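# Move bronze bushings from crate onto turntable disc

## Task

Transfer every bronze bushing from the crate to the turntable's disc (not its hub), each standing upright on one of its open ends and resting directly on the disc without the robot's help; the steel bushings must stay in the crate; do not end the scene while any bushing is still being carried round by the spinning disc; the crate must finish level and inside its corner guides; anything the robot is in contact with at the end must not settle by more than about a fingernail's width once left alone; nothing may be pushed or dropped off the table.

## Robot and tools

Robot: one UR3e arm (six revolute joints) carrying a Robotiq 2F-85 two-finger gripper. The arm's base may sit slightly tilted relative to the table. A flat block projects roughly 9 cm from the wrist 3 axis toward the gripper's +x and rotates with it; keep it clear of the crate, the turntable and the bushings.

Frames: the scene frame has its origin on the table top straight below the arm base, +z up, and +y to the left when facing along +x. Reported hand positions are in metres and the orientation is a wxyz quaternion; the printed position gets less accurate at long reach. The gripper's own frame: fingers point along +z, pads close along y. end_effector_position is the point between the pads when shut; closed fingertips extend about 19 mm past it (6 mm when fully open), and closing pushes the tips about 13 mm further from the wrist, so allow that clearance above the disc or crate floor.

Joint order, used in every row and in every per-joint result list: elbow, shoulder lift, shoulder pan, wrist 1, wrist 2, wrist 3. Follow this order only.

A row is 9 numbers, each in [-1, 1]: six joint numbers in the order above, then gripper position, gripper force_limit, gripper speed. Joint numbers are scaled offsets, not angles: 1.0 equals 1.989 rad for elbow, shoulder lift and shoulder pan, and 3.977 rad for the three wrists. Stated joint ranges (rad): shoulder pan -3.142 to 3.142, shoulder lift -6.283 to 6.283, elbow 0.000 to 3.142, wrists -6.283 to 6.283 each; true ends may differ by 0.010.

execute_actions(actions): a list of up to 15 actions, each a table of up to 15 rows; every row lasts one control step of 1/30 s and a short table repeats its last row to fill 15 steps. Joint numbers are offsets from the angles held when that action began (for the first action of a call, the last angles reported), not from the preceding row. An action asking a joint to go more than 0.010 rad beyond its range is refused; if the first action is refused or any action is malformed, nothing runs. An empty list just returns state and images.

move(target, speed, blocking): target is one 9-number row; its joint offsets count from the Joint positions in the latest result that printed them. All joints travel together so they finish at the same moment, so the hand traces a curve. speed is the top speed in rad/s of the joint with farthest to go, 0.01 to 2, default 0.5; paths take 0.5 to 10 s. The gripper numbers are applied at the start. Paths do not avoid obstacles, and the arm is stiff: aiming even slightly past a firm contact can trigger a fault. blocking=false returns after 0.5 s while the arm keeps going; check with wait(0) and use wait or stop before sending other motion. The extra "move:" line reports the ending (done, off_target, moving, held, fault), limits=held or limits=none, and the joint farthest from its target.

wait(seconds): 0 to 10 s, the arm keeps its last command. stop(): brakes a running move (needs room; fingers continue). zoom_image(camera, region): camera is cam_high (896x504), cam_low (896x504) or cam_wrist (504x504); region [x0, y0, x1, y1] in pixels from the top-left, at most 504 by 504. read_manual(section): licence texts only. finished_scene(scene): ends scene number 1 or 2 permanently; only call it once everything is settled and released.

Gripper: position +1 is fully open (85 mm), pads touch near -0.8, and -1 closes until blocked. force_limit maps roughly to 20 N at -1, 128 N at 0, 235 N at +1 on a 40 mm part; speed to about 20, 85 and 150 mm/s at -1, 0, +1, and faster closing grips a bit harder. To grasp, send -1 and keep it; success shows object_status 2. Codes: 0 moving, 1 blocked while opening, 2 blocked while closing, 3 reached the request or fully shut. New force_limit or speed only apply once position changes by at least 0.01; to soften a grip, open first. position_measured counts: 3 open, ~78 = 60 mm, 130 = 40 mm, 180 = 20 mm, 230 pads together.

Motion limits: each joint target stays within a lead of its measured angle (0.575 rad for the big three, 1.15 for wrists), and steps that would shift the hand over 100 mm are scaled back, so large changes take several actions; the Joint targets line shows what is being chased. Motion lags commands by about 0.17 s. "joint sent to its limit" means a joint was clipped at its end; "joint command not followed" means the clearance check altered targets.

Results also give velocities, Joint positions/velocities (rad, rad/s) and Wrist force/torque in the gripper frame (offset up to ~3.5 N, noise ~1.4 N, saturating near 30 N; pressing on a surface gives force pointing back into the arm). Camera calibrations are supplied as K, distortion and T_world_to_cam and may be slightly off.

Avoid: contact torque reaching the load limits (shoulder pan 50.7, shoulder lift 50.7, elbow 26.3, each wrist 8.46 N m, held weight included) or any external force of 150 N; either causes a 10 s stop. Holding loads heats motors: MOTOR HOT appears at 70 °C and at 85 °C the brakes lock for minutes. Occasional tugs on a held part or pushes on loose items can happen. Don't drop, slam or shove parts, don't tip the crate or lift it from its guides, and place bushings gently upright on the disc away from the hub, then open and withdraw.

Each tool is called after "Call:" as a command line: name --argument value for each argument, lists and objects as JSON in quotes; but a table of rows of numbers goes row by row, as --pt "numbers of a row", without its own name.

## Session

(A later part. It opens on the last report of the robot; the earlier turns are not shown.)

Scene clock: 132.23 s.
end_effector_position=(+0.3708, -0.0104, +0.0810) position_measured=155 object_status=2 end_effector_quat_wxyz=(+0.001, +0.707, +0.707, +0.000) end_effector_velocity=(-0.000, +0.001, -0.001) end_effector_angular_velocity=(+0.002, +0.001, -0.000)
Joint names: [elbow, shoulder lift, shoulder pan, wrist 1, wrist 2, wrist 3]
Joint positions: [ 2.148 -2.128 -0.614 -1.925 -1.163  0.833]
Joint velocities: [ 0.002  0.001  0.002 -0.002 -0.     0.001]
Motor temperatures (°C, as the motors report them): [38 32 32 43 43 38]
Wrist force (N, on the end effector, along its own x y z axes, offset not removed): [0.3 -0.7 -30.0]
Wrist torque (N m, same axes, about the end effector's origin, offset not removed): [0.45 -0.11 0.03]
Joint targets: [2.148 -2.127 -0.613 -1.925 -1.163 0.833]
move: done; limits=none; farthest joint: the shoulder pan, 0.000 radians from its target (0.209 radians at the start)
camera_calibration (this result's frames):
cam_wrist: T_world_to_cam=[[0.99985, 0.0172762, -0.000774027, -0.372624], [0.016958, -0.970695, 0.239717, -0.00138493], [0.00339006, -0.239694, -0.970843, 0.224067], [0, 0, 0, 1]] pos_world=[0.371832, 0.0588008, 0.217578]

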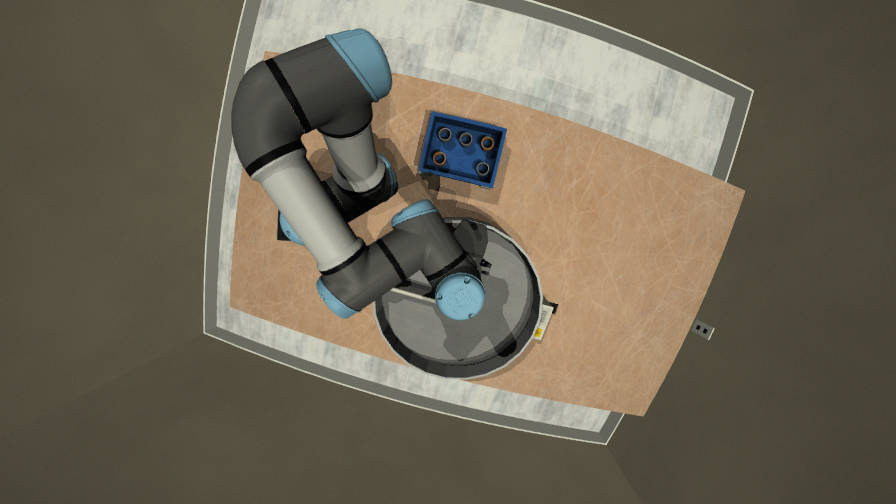

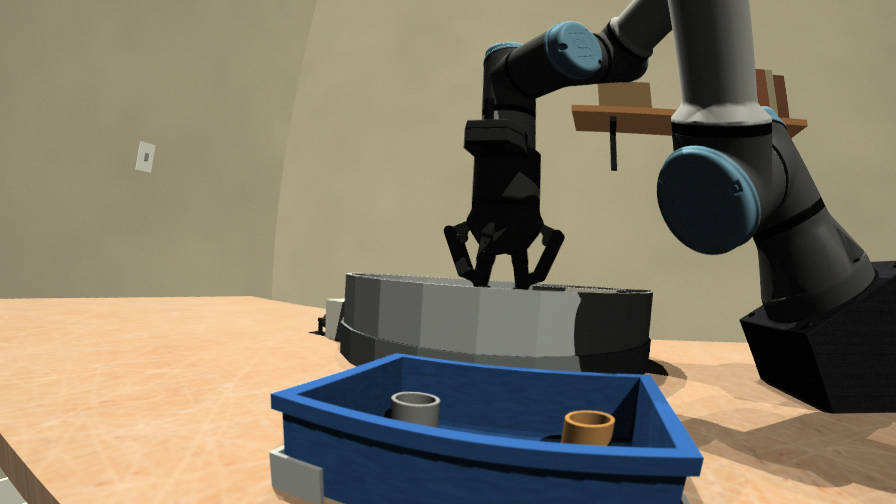

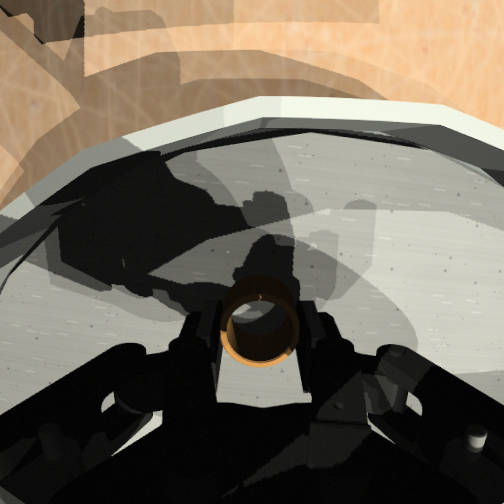

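Call:
execute_actions --actions '[[[-0.006,-0.003,-0.004,0.005,0,0,0.1,-0.3,0]],[[0,0,0,0,0,0,0.1,-0.3,0]]]'

Call:
move --target '[-0.1365,-0.0737,-0.1009,0.1286,0.0148,-0.056,0.1,-0.3,0]' --speed 0.8

Scene clock: 135.93 s.
end_effector_position=(+0.3711, -0.0117, +0.0840) position_measured=117 object_status=3 end_effector_quat_wxyz=(+0.001, +0.710, +0.704, -0.001) end_effector_velocity=(-0.000, -0.000, -0.000) end_effector_angular_velocity=(-0.000, -0.000, -0.000)
Joint names: [elbow, shoulder lift, shoulder pan, wrist 1, wrist 2, wrist 3]
Joint positions: [ 2.136 -2.134 -0.621 -1.905 -1.163  0.833]
Joint velocities: [ 0.  0. -0. -0.  0. -0.]
Motor temperatures (°C, as the motors report them): [38 32 32 43 43 38]
Wrist force (N, on the end effector, along its own x y z axes, offset not removed): [0.9 1.3 0.0]
Wrist torque (N m, same axes, about the end effector's origin, offset not removed): [0.19 -0.18 0.03]
Joint targets: [2.136 -2.134 -0.621 -1.905 -1.163 0.833]
camera_calibration (this result's frames):
cam_wrist: T_world_to_cam=[[0.999953, 0.00951169, -0.00174894, -0.372949], [0.00965204, -0.970164, 0.242258, -0.000913293], [0.000607528, -0.242264, -0.97021, 0.227616], [0, 0, 0, 1]] pos_world=[0.372803, 0.0578043, 0.220404]

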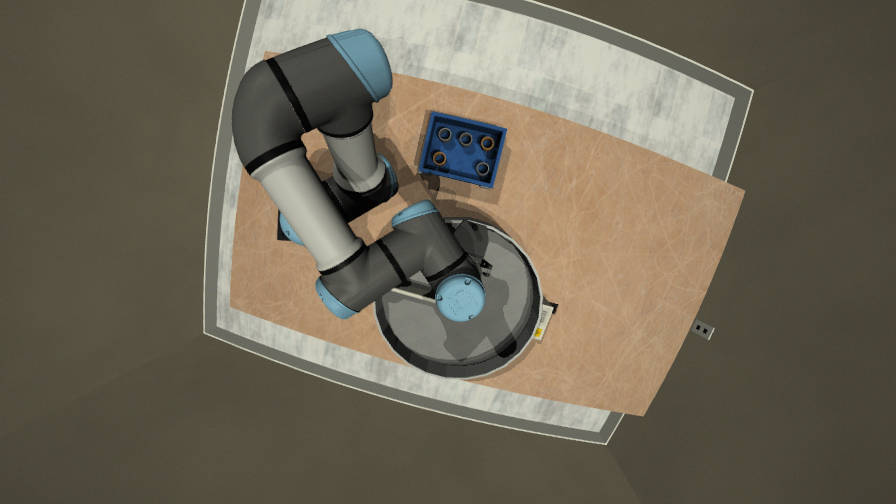

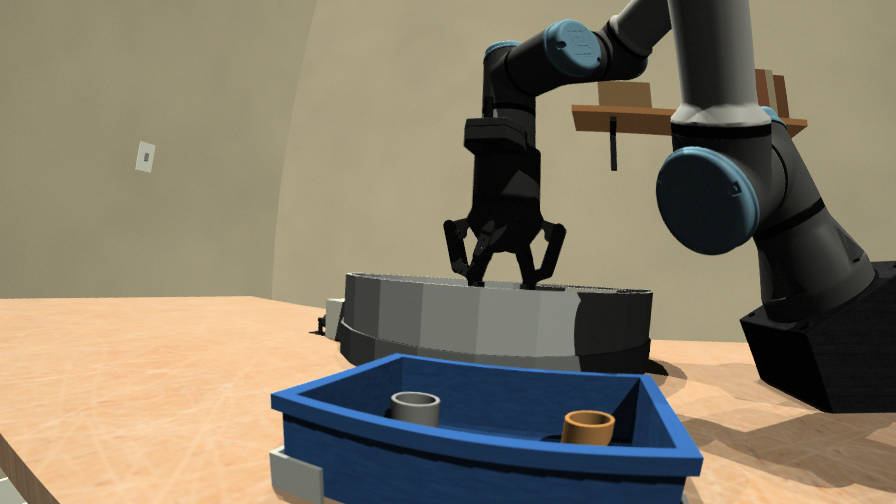

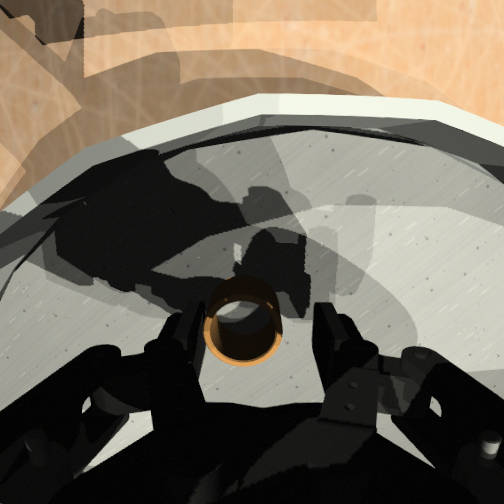

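Scene clock: 137.30 s.
end_effector_position=(+0.3704, -0.0099, +0.1508) position_measured=117 object_status=3 end_effector_quat_wxyz=(-0.000, +0.707, +0.707, +0.000) end_effector_velocity=(-0.000, +0.000, +0.000) end_effector_angular_velocity=(+0.000, +0.000, -0.000)
Joint names: [elbow, shoulder lift, shoulder pan, wrist 1, wrist 2, wrist 3]
Joint positions: [ 1.865 -2.28  -0.822 -1.394 -1.105  0.611]
Joint velocities: [-0.001 -0.001 -0.001  0.002  0.    -0.001]
Motor temperatures (°C, as the motors report them): [38 32 32 43 43 38]
Wrist force (N, on the end effector, along its own x y z axes, offset not removed): [0.4 1.1 0.7]
Wrist torque (N m, same axes, about the end effector's origin, offset not removed): [0.09 -0.09 0.01]
Joint targets: [1.865 -2.280 -0.822 -1.393 -1.105 0.610]
move: done; limits=none; farthest joint: the wrist 2, 0.001 radians from its target (0.059 radians at the start)
camera_calibration (this result's frames):
cam_wrist: T_world_to_cam=[[0.99983, 0.0183122, -0.00195712, -0.371976], [0.01825, -0.970923, 0.238696, -0.0179666], [0.00247084, -0.238691, -0.971092, 0.292359], [0, 0, 0, 1]] pos_world=[0.371519, 0.0591511, 0.287469]

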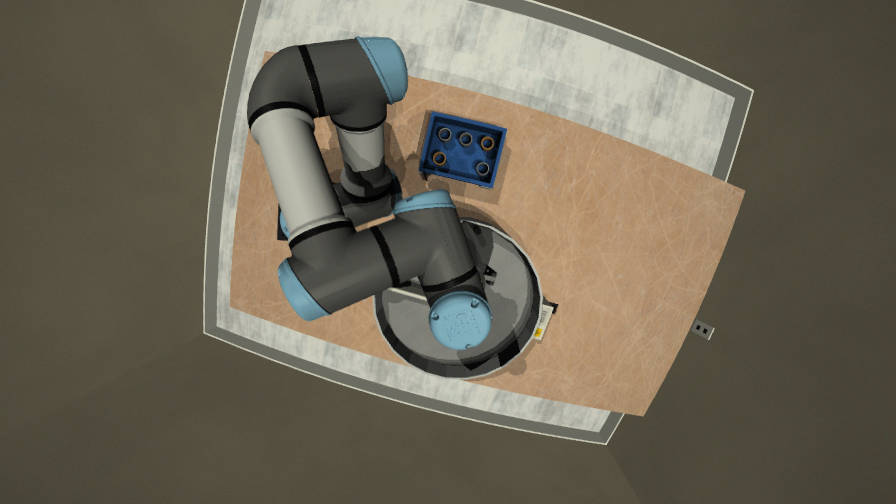

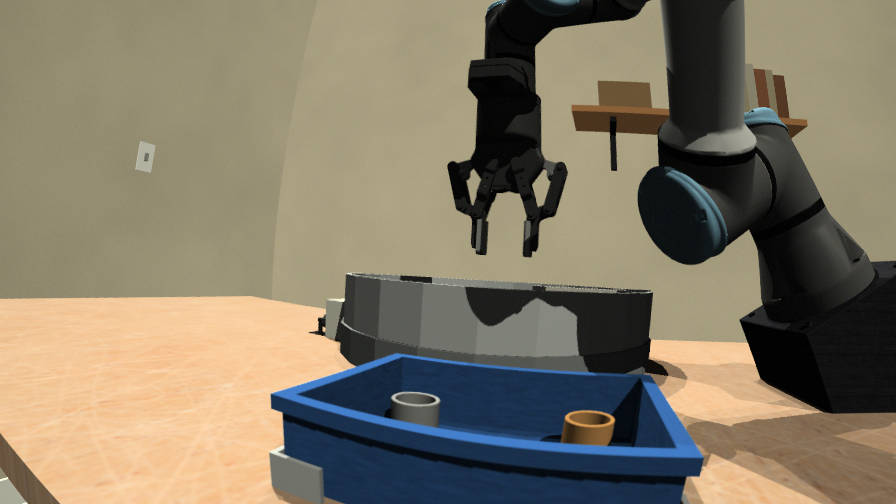

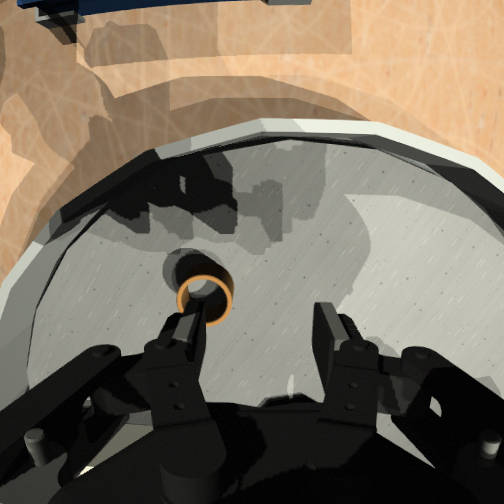

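Call:
move --target '[0,0,0.7477,0,-0.1609,0.349,0.05,-0.3,0]' --speed 1.2

Call:
move --target '[0.1605,0.0881,0,-0.1884,0,0,0.05,-0.3,0]' --speed 1.2

Call:
move --target '[0.1153,0.1711,-0.0406,-0.146,0.0097,-0.0181,0.05,-0.3,0]' --speed 0.35

Scene clock: 151.83 s.
end_effector_position=(+0.1987, +0.1671, +0.2101) position_measured=123 object_status=3 end_effector_quat_wxyz=(-0.044, +0.686, +0.716, -0.117) end_effector_velocity=(+0.000, +0.000, +0.001) end_effector_angular_velocity=(+0.001, -0.002, +0.001)
Joint names: [elbow, shoulder lift, shoulder pan, wrist 1, wrist 2, wrist 3]
Joint positions: [ 1.865 -2.28   0.665 -1.394 -1.744  1.998]
Joint velocities: [-0.002 -0.     0.004 -0.    -0.001  0.002]
Motor temperatures (°C, as the motors report them): [38 32 32 43 43 38]
Wrist force (N, on the end effector, along its own x y z axes, offset not removed): [0.3 1.6 0.5]
Wrist torque (N m, same axes, about the end effector's origin, offset not removed): [0.19 -0.06 0.01]
Joint targets: [1.865 -2.280 0.665 -1.394 -1.745 1.999]
move: done; limits=none; farthest joint: the wrist 3, 0.001 radians from its target (1.389 radians at the start)
camera_calibration (this result's frames):
cam_wrist: T_world_to_cam=[[0.971771, 0.048094, -0.230971, -0.154742], [0.123116, -0.938504, 0.322571, 0.0989779], [-0.201253, -0.341902, -0.917933, 0.439094], [0, 0, 0, 1]] pos_world=[0.226557, 0.25046, 0.33539]

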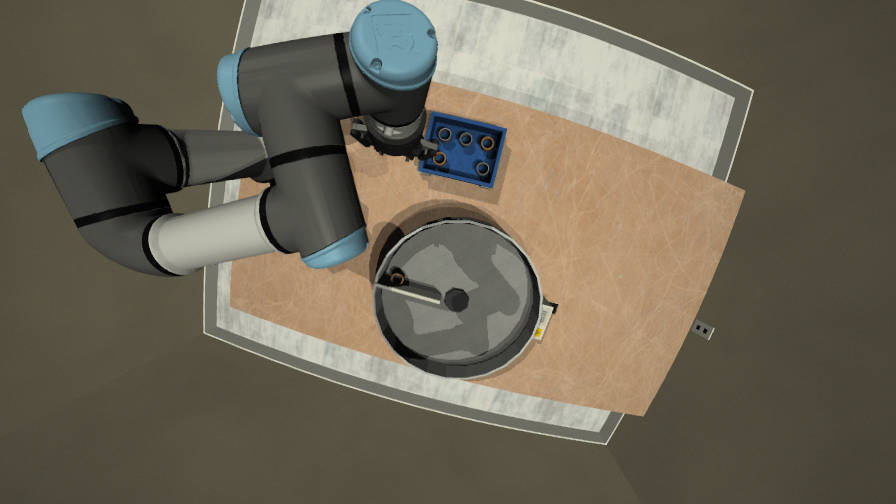

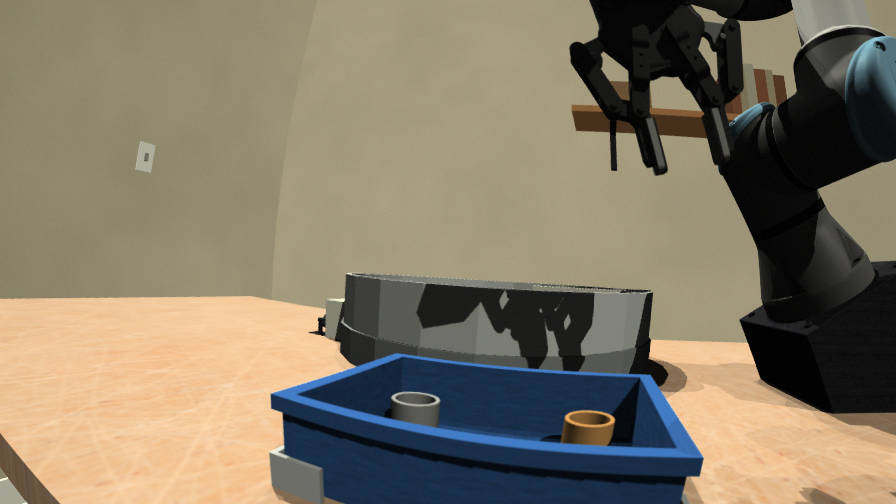

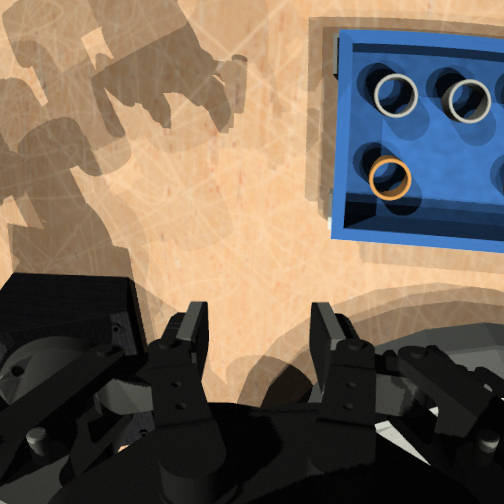

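Scene clock: 153.27 s.
end_effector_position=(+0.2626, +0.2113, +0.1312) position_measured=123 object_status=3 end_effector_quat_wxyz=(+0.000, +0.708, +0.707, +0.000) end_effector_velocity=(+0.000, +0.000, -0.000) end_effector_angular_velocity=(+0.000, -0.001, -0.000)
Joint names: [elbow, shoulder lift, shoulder pan, wrist 1, wrist 2, wrist 3]
Joint positions: [ 2.184 -2.105  0.665 -2.143 -1.744  1.998]
Joint velocities: [ 0.001  0.001 -0.    -0.003 -0.    -0.   ]
Motor temperatures (°C, as the motors report them): [38 32 32 43 43 38]
Wrist force (N, on the end effector, along its own x y z axes, offset not removed): [0.5 1.3 -0.7]
Wrist torque (N m, same axes, about the end effector's origin, offset not removed): [0.17 -0.10 -0.01]
Joint targets: [2.184 -2.105 0.665 -2.143 -1.744 1.998]
move: done; limits=none; farthest joint: the wrist 1, 0.001 radians from its target (0.750 radians at the start)
camera_calibration (this result's frames):
cam_wrist: T_world_to_cam=[[0.999861, 0.0166127, -0.00103312, -0.268042], [0.0163783, -0.970888, 0.238974, 0.203849], [0.00296697, -0.238958, -0.971025, 0.326246], [0, 0, 0, 1]] pos_world=[0.263698, 0.280327, 0.267801]

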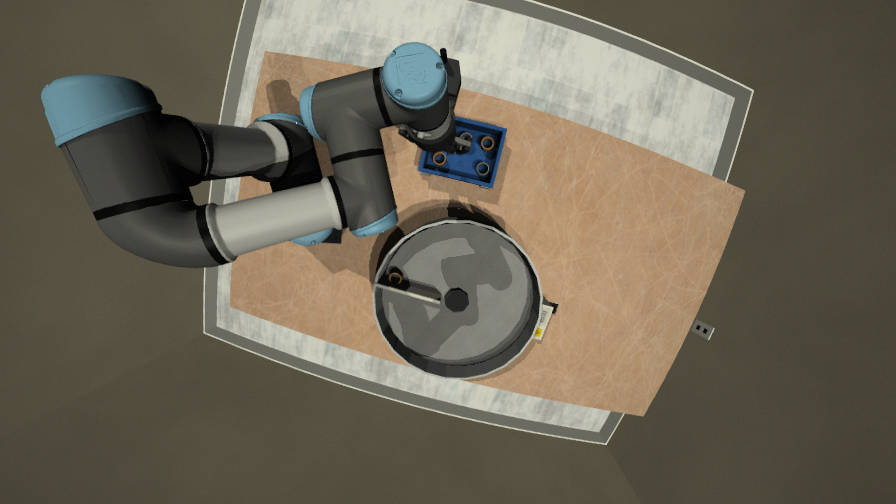

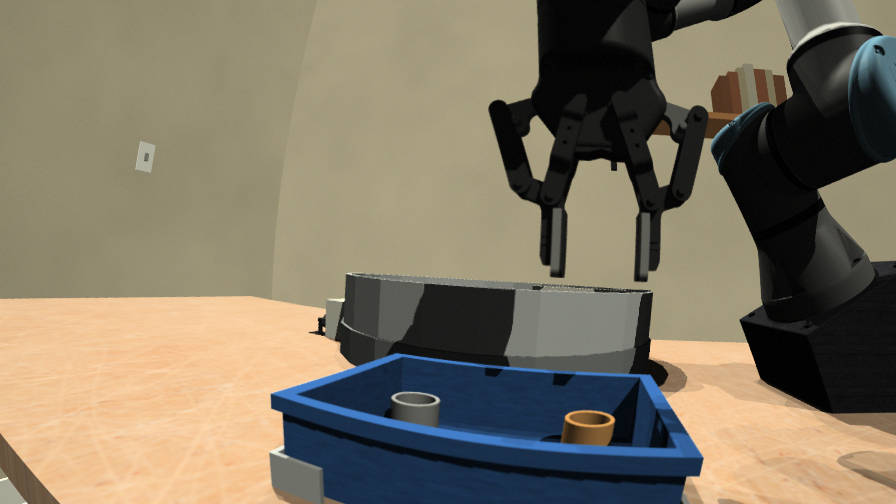

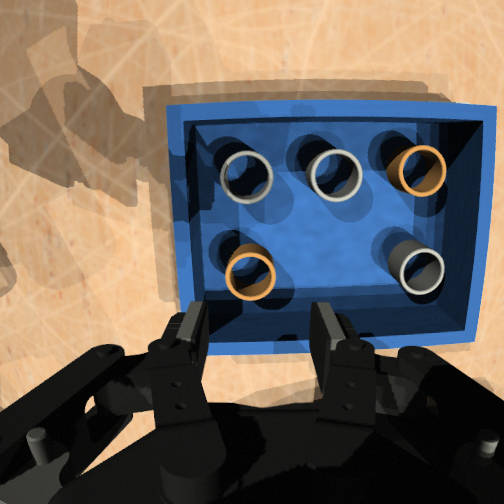

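Scene clock: 155.50 s.
end_effector_position=(+0.2628, +0.2112, +0.0370) position_measured=123 object_status=3 end_effector_quat_wxyz=(+0.000, +0.708, +0.707, +0.000) end_effector_velocity=(-0.000, +0.000, -0.000) end_effector_angular_velocity=(+0.000, +0.000, +0.000)
Joint names: [elbow, shoulder lift, shoulder pan, wrist 1, wrist 2, wrist 3]
Joint positions: [ 2.413 -1.765  0.584 -2.723 -1.706  1.926]
Joint velocities: [ 0.001  0.002 -0.    -0.003  0.    -0.   ]
Motor temperatures (°C, as the motors report them): [38 32 32 43 43 38]
Wrist force (N, on the end effector, along its own x y z axes, offset not removed): [0.8 1.9 -0.1]
Wrist torque (N m, same axes, about the end effector's origin, offset not removed): [0.30 -0.17 -0.02]
Joint targets: [2.413 -1.765 0.584 -2.723 -1.706 1.926]
move: done; limits=none; farthest joint: the wrist 1, 0.001 radians from its target (0.581 radians at the start)
camera_calibration (this result's frames):
cam_wrist: T_world_to_cam=[[0.999858, 0.016828, -0.000937801, -0.26834], [0.0165645, -0.970882, 0.238984, 0.226242], [0.00311114, -0.238966, -0.971023, 0.234718], [0, 0, 0, 1]] pos_world=[0.263824, 0.28026, 0.173596]

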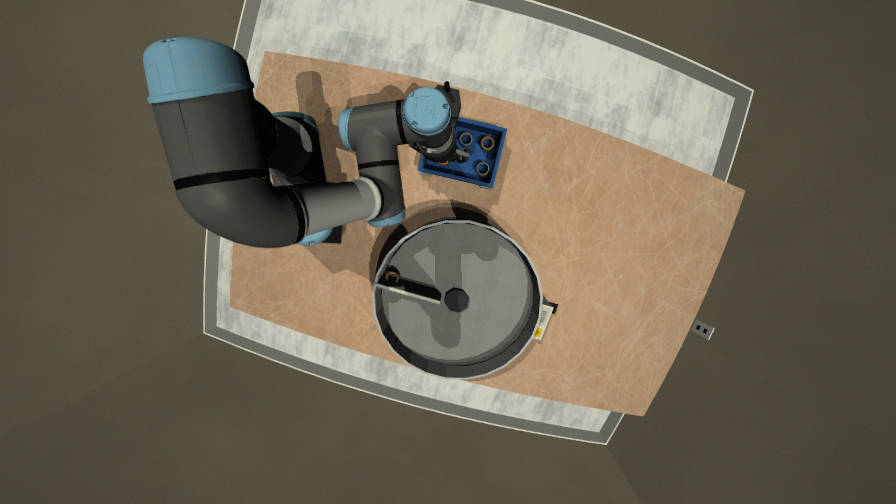

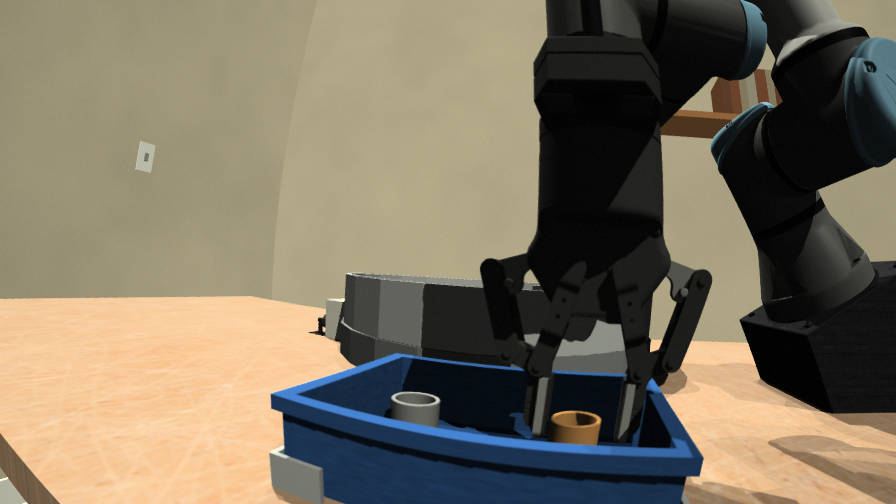

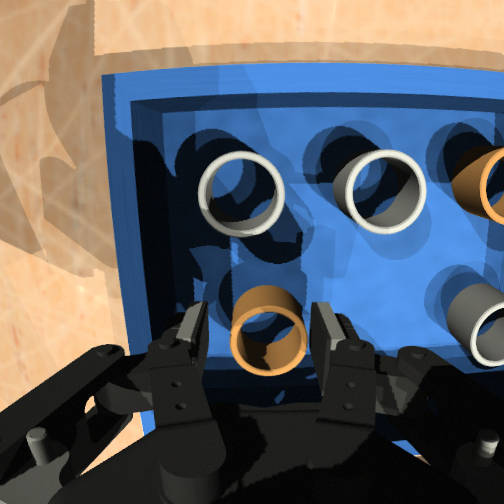

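Call:
execute_actions --actions '[[[0,0,0,0,0,0,-1,-0.3,0]],[[0,0,0,0,0,0,-1,-0.3,0]]]'

Call:
move --target '[-0.1153,-0.1711,0.0406,0.146,-0.0097,0.0181,-1,-0.3,0]' --speed 0.7

Call:
move --target '[-0.1605,-0.0881,0,0.1884,0,0,-1,-0.3,0]' --speed 1.2

Call:
move --target '[0,0,-0.7477,0,0.1609,-0.349,-1,-0.3,0]' --speed 1.2

Call:
move --target '[0.128,0.069,0.0944,-0.12,-0.0133,0.0504,-1,-0.3,0]' --speed 0.4

Scene clock: 161.67 s.
end_effector_position=(+0.2628, +0.2112, +0.0370) position_measured=156 object_status=2 end_effector_quat_wxyz=(+0.000, +0.708, +0.707, +0.000) end_effector_velocity=(+0.000, -0.000, -0.000) end_effector_angular_velocity=(-0.000, +0.000, -0.001)
Joint names: [elbow, shoulder lift, shoulder pan, wrist 1, wrist 2, wrist 3]
Joint positions: [ 2.413 -1.765  0.584 -2.723 -1.706  1.926]
Joint velocities: [ 0.    -0.    -0.001 -0.     0.    -0.   ]
Motor temperatures (°C, as the motors report them): [38 32 32 43 43 38]
Wrist force (N, on the end effector, along its own x y z axes, offset not removed): [-2.1 -4.4 -21.5]
Wrist torque (N m, same axes, about the end effector's origin, offset not removed): [0.16 -0.21 0.05]
Joint targets: [2.413 -1.765 0.584 -2.723 -1.706 1.926]
camera_calibration (this result's frames):
cam_wrist: T_world_to_cam=[[0.999858, 0.0168417, -0.000880638, -0.268364], [0.0165643, -0.97089, 0.238953, 0.22625], [0.00316937, -0.238933, -0.971031, 0.234702], [0, 0, 0, 1]] pos_world=[0.263834, 0.280262, 0.173603]

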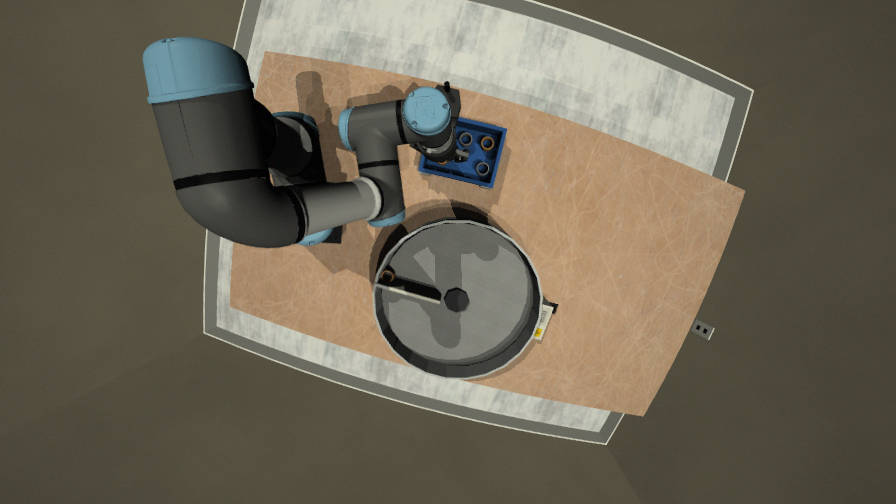

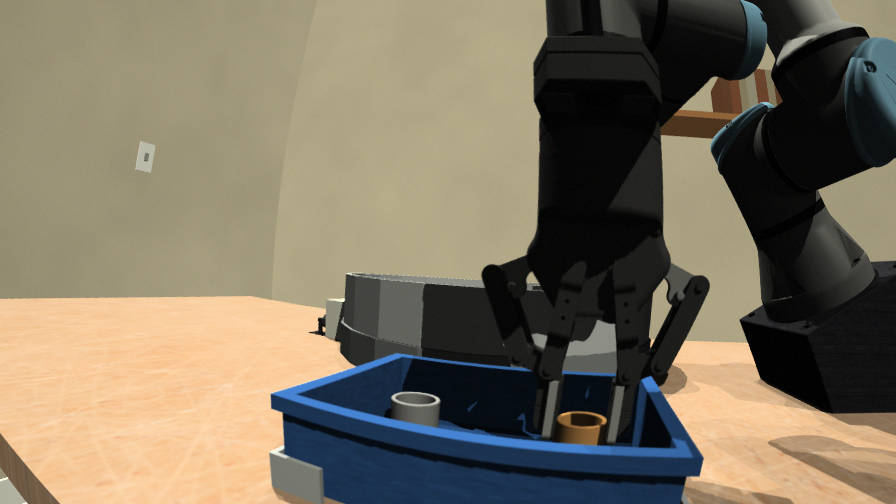

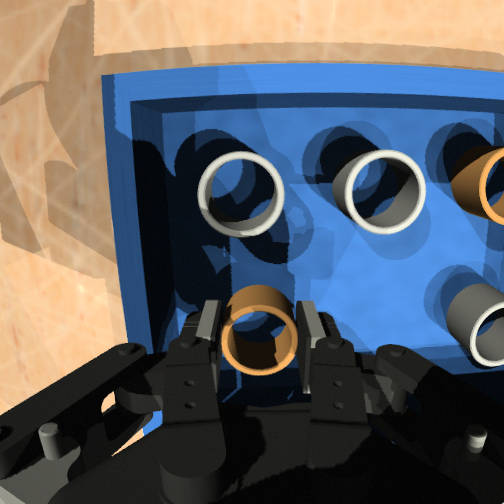

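Scene clock: 163.23 s.
end_effector_position=(+0.2626, +0.2113, +0.1312) position_measured=156 object_status=2 end_effector_quat_wxyz=(+0.000, +0.708, +0.707, +0.000) end_effector_velocity=(+0.000, +0.000, +0.001) end_effector_angular_velocity=(+0.001, -0.000, +0.000)
Joint names: [elbow, shoulder lift, shoulder pan, wrist 1, wrist 2, wrist 3]
Joint positions: [ 2.184 -2.105  0.665 -2.143 -1.744  1.998]
Joint velocities: [-0.002 -0.001  0.001  0.002  0.001  0.   ]
Motor temperatures (°C, as the motors report them): [38 32 32 43 43 38]
Wrist force (N, on the end effector, along its own x y z axes, offset not removed): [1.4 1.5 1.1]
Wrist torque (N m, same axes, about the end effector's origin, offset not removed): [0.20 -0.25 0.03]
Joint targets: [2.184 -2.105 0.665 -2.143 -1.744 1.998]
move: done; limits=none; farthest joint: the shoulder pan, 0.000 radians from its target (0.081 radians at the start)
camera_calibration (this result's frames):
cam_wrist: T_world_to_cam=[[0.999861, 0.0166249, -0.000992548, -0.268063], [0.0163805, -0.970895, 0.238945, 0.203856], [0.00300877, -0.238928, -0.971033, 0.326244], [0, 0, 0, 1]] pos_world=[0.263705, 0.280328, 0.267817]

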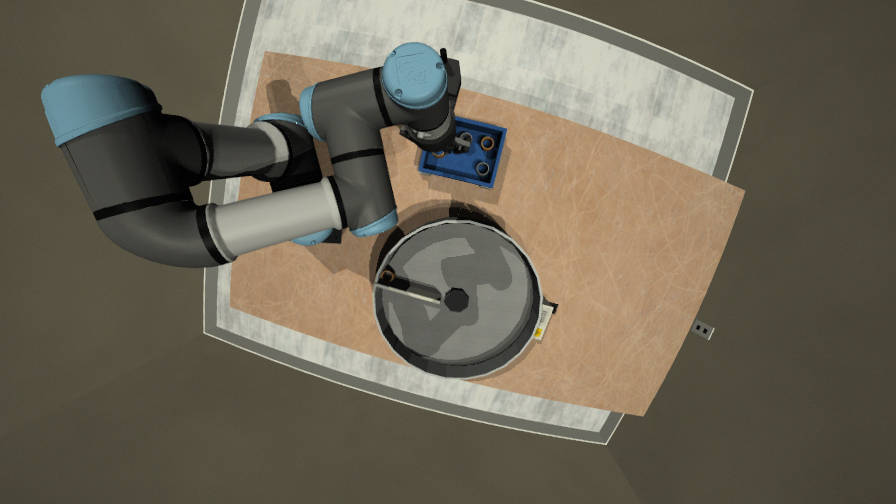

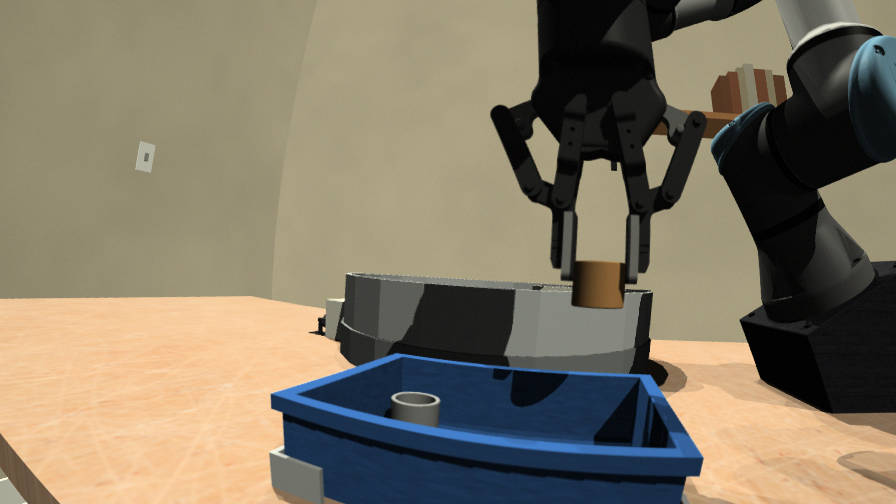

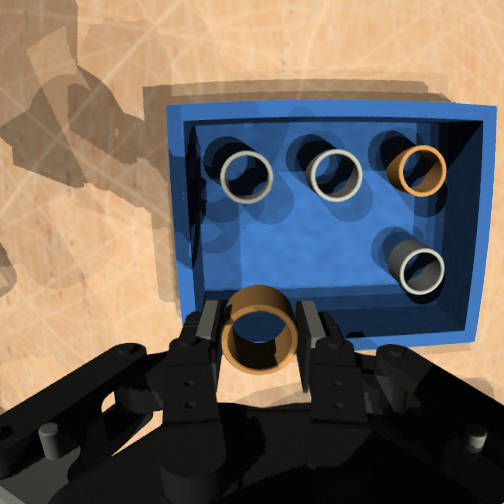

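Scene clock: 164.67 s.
end_effector_position=(+0.1987, +0.1671, +0.2101) position_measured=156 object_status=2 end_effector_quat_wxyz=(-0.044, +0.686, +0.716, -0.117) end_effector_velocity=(-0.001, -0.000, +0.000) end_effector_angular_velocity=(-0.001, +0.002, +0.001)
Joint names: [elbow, shoulder lift, shoulder pan, wrist 1, wrist 2, wrist 3]
Joint positions: [ 1.865 -2.28   0.665 -1.394 -1.744  1.998]
Joint velocities: [ 0.    -0.     0.001  0.002 -0.     0.   ]
Motor temperatures (°C, as the motors report them): [38 32 32 43 43 38]
Wrist force (N, on the end effector, along its own x y z axes, offset not removed): [0.1 2.3 0.1]
Wrist torque (N m, same axes, about the end effector's origin, offset not removed): [0.31 -0.06 0.01]
Joint targets: [1.865 -2.280 0.665 -1.393 -1.744 1.998]
move: done; limits=none; farthest joint: the shoulder pan, 0.000 radians from its target (0.000 radians at the start)
camera_calibration (this result's frames):
cam_wrist: T_world_to_cam=[[0.97178, 0.048108, -0.230932, -0.15476], [0.12311, -0.938514, 0.322546, 0.0989858], [-0.201216, -0.341873, -0.917951, 0.439099], [0, 0, 0, 1]] pos_world=[0.22656, 0.250461, 0.335405]

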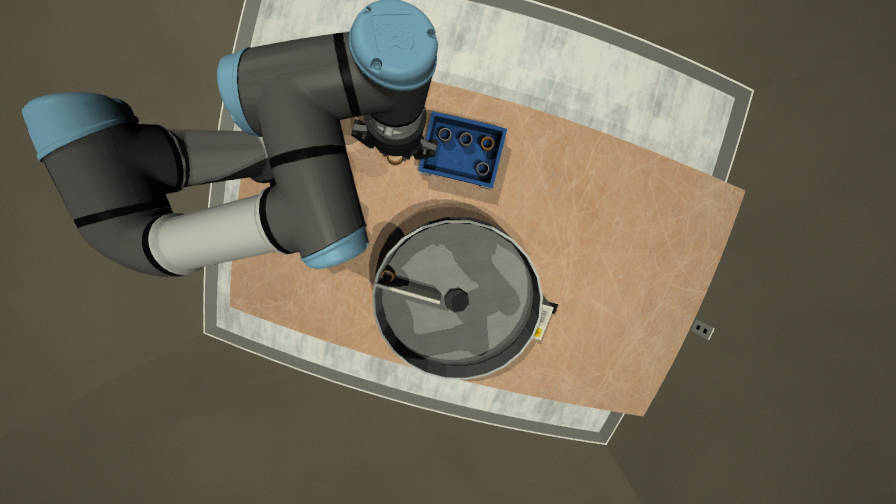

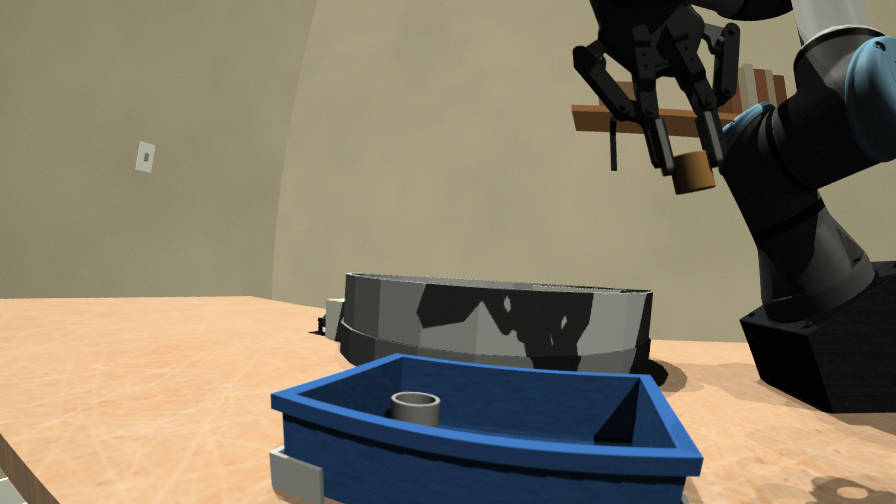

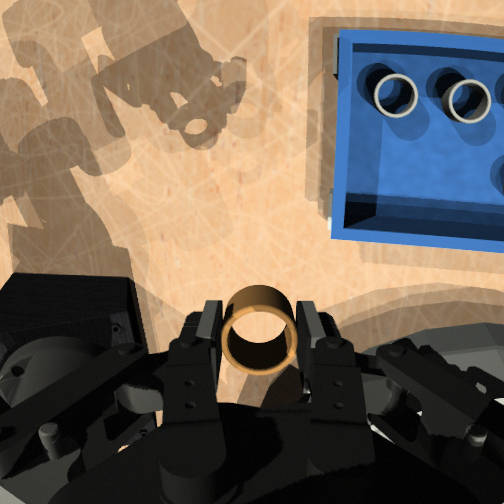

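Scene clock: 166.73 s.
end_effector_position=(+0.3704, -0.0099, +0.1509) position_measured=156 object_status=2 end_effector_quat_wxyz=(-0.000, +0.707, +0.707, +0.000) end_effector_velocity=(+0.000, -0.001, +0.000) end_effector_angular_velocity=(-0.002, -0.002, +0.000)
Joint names: [elbow, shoulder lift, shoulder pan, wrist 1, wrist 2, wrist 3]
Joint positions: [ 1.865 -2.28  -0.822 -1.394 -1.105  0.61 ]
Joint velocities: [-0.001 -0.    -0.003 -0.     0.001 -0.002]
Motor temperatures (°C, as the motors report them): [38 32 32 43 43 38]
Wrist force (N, on the end effector, along its own x y z axes, offset not removed): [1.0 1.2 0.6]
Wrist torque (N m, same axes, about the end effector's origin, offset not removed): [0.19 -0.19 0.03]
Joint targets: [1.865 -2.280 -0.822 -1.394 -1.105 0.610]
move: done; limits=none; farthest joint: the wrist 2, 0.001 radians from its target (0.640 radians at the start)
camera_calibration (this result's frames):
cam_wrist: T_world_to_cam=[[0.999829, 0.018385, -0.00188931, -0.372002], [0.0183043, -0.970902, 0.238777, -0.018005], [0.0025556, -0.238771, -0.971072, 0.292343], [0, 0, 0, 1]] pos_world=[0.37152, 0.0591614, 0.287483]

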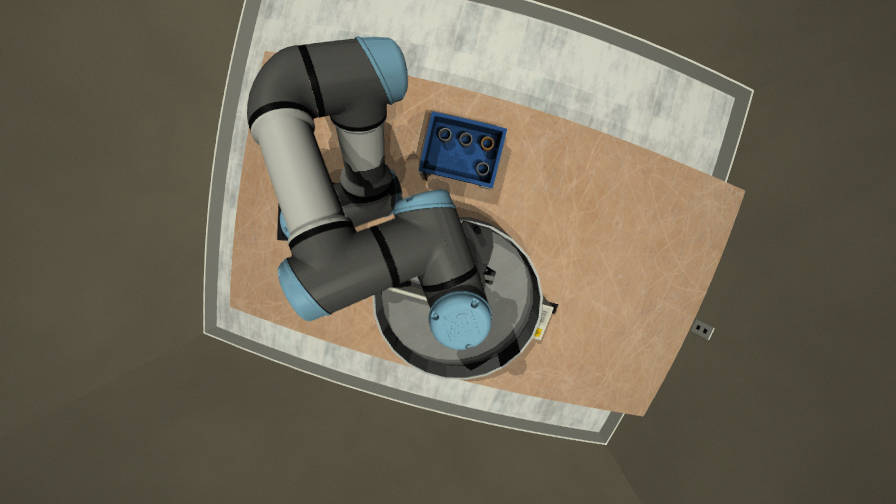

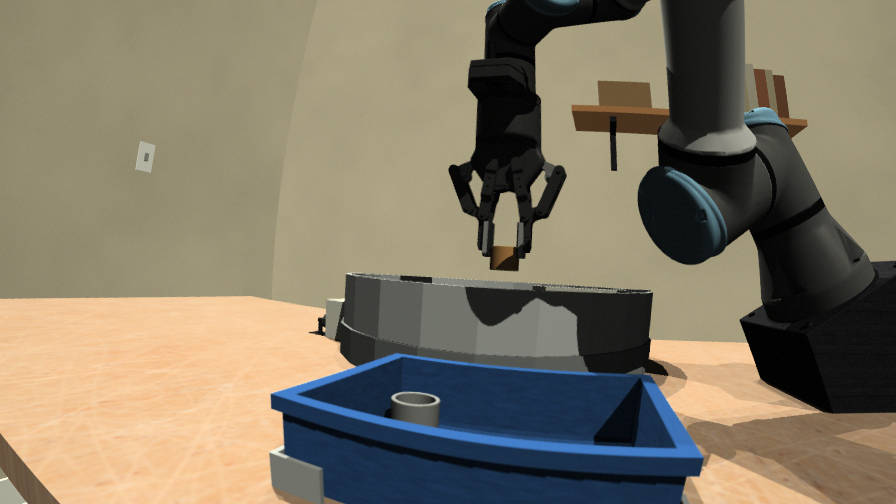

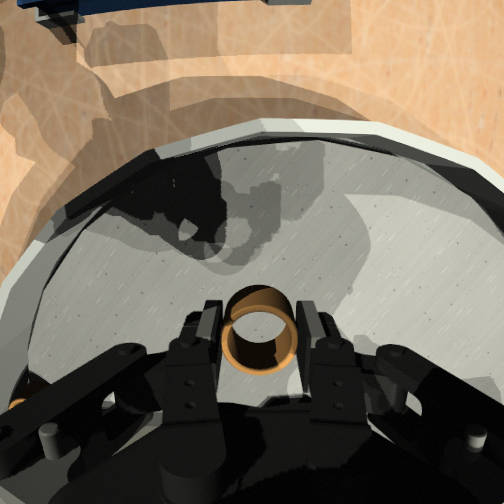

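Scene clock: 168.57 s.
end_effector_position=(+0.3715, -0.0121, +0.0882) position_measured=156 object_status=2 end_effector_quat_wxyz=(+0.000, +0.707, +0.707, -0.000) end_effector_velocity=(-0.000, +0.000, -0.000) end_effector_angular_velocity=(+0.000, +0.000, -0.000)
Joint names: [elbow, shoulder lift, shoulder pan, wrist 1, wrist 2, wrist 3]
Joint positions: [ 2.119 -2.143 -0.634 -1.871 -1.158  0.811]
Joint velocities: [ 0.002  0.001  0.001 -0.002 -0.     0.   ]
Motor temperatures (°C, as the motors report them): [38 32 32 43 43 38]
Wrist force (N, on the end effector, along its own x y z axes, offset not removed): [0.8 0.4 1.3]
Wrist torque (N m, same axes, about the end effector's origin, offset not removed): [0.02 -0.16 0.00]
Joint targets: [2.119 -2.143 -0.634 -1.871 -1.158 0.811]
move: done; limits=none; farthest joint: the shoulder pan, 0.000 radians from its target (0.188 radians at the start)
camera_calibration (this result's frames):
cam_wrist: T_world_to_cam=[[0.999845, 0.0174574, -0.00216169, -0.373129], [0.0174671, -0.970754, 0.23944, -0.00494373], [0.00208153, -0.23944, -0.970909, 0.231069], [0, 0, 0, 1]] pos_world=[0.372677, 0.057042, 0.224724]

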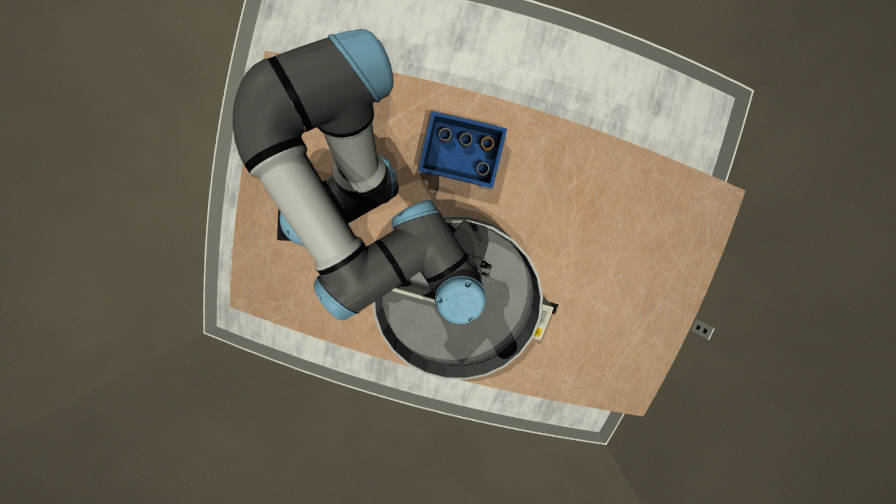

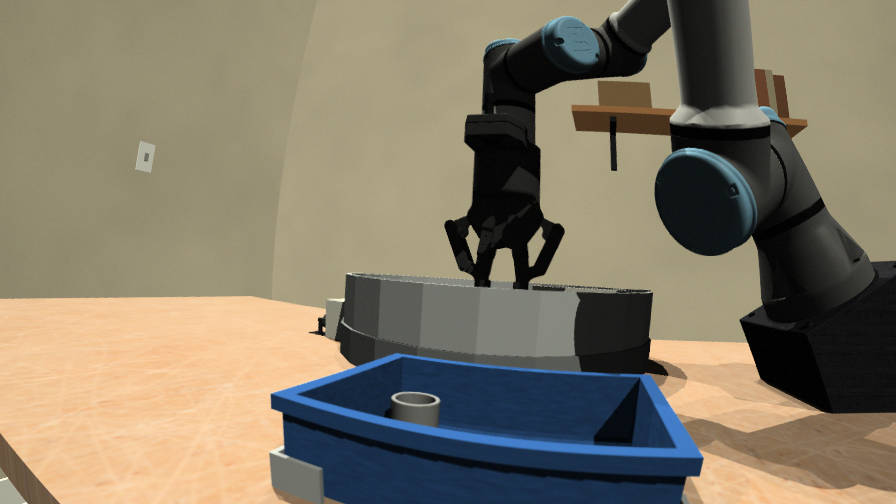

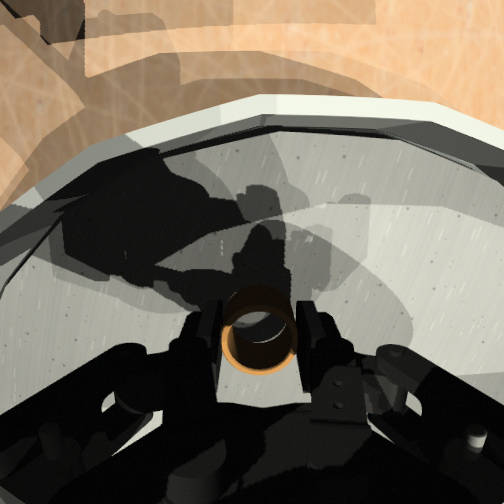

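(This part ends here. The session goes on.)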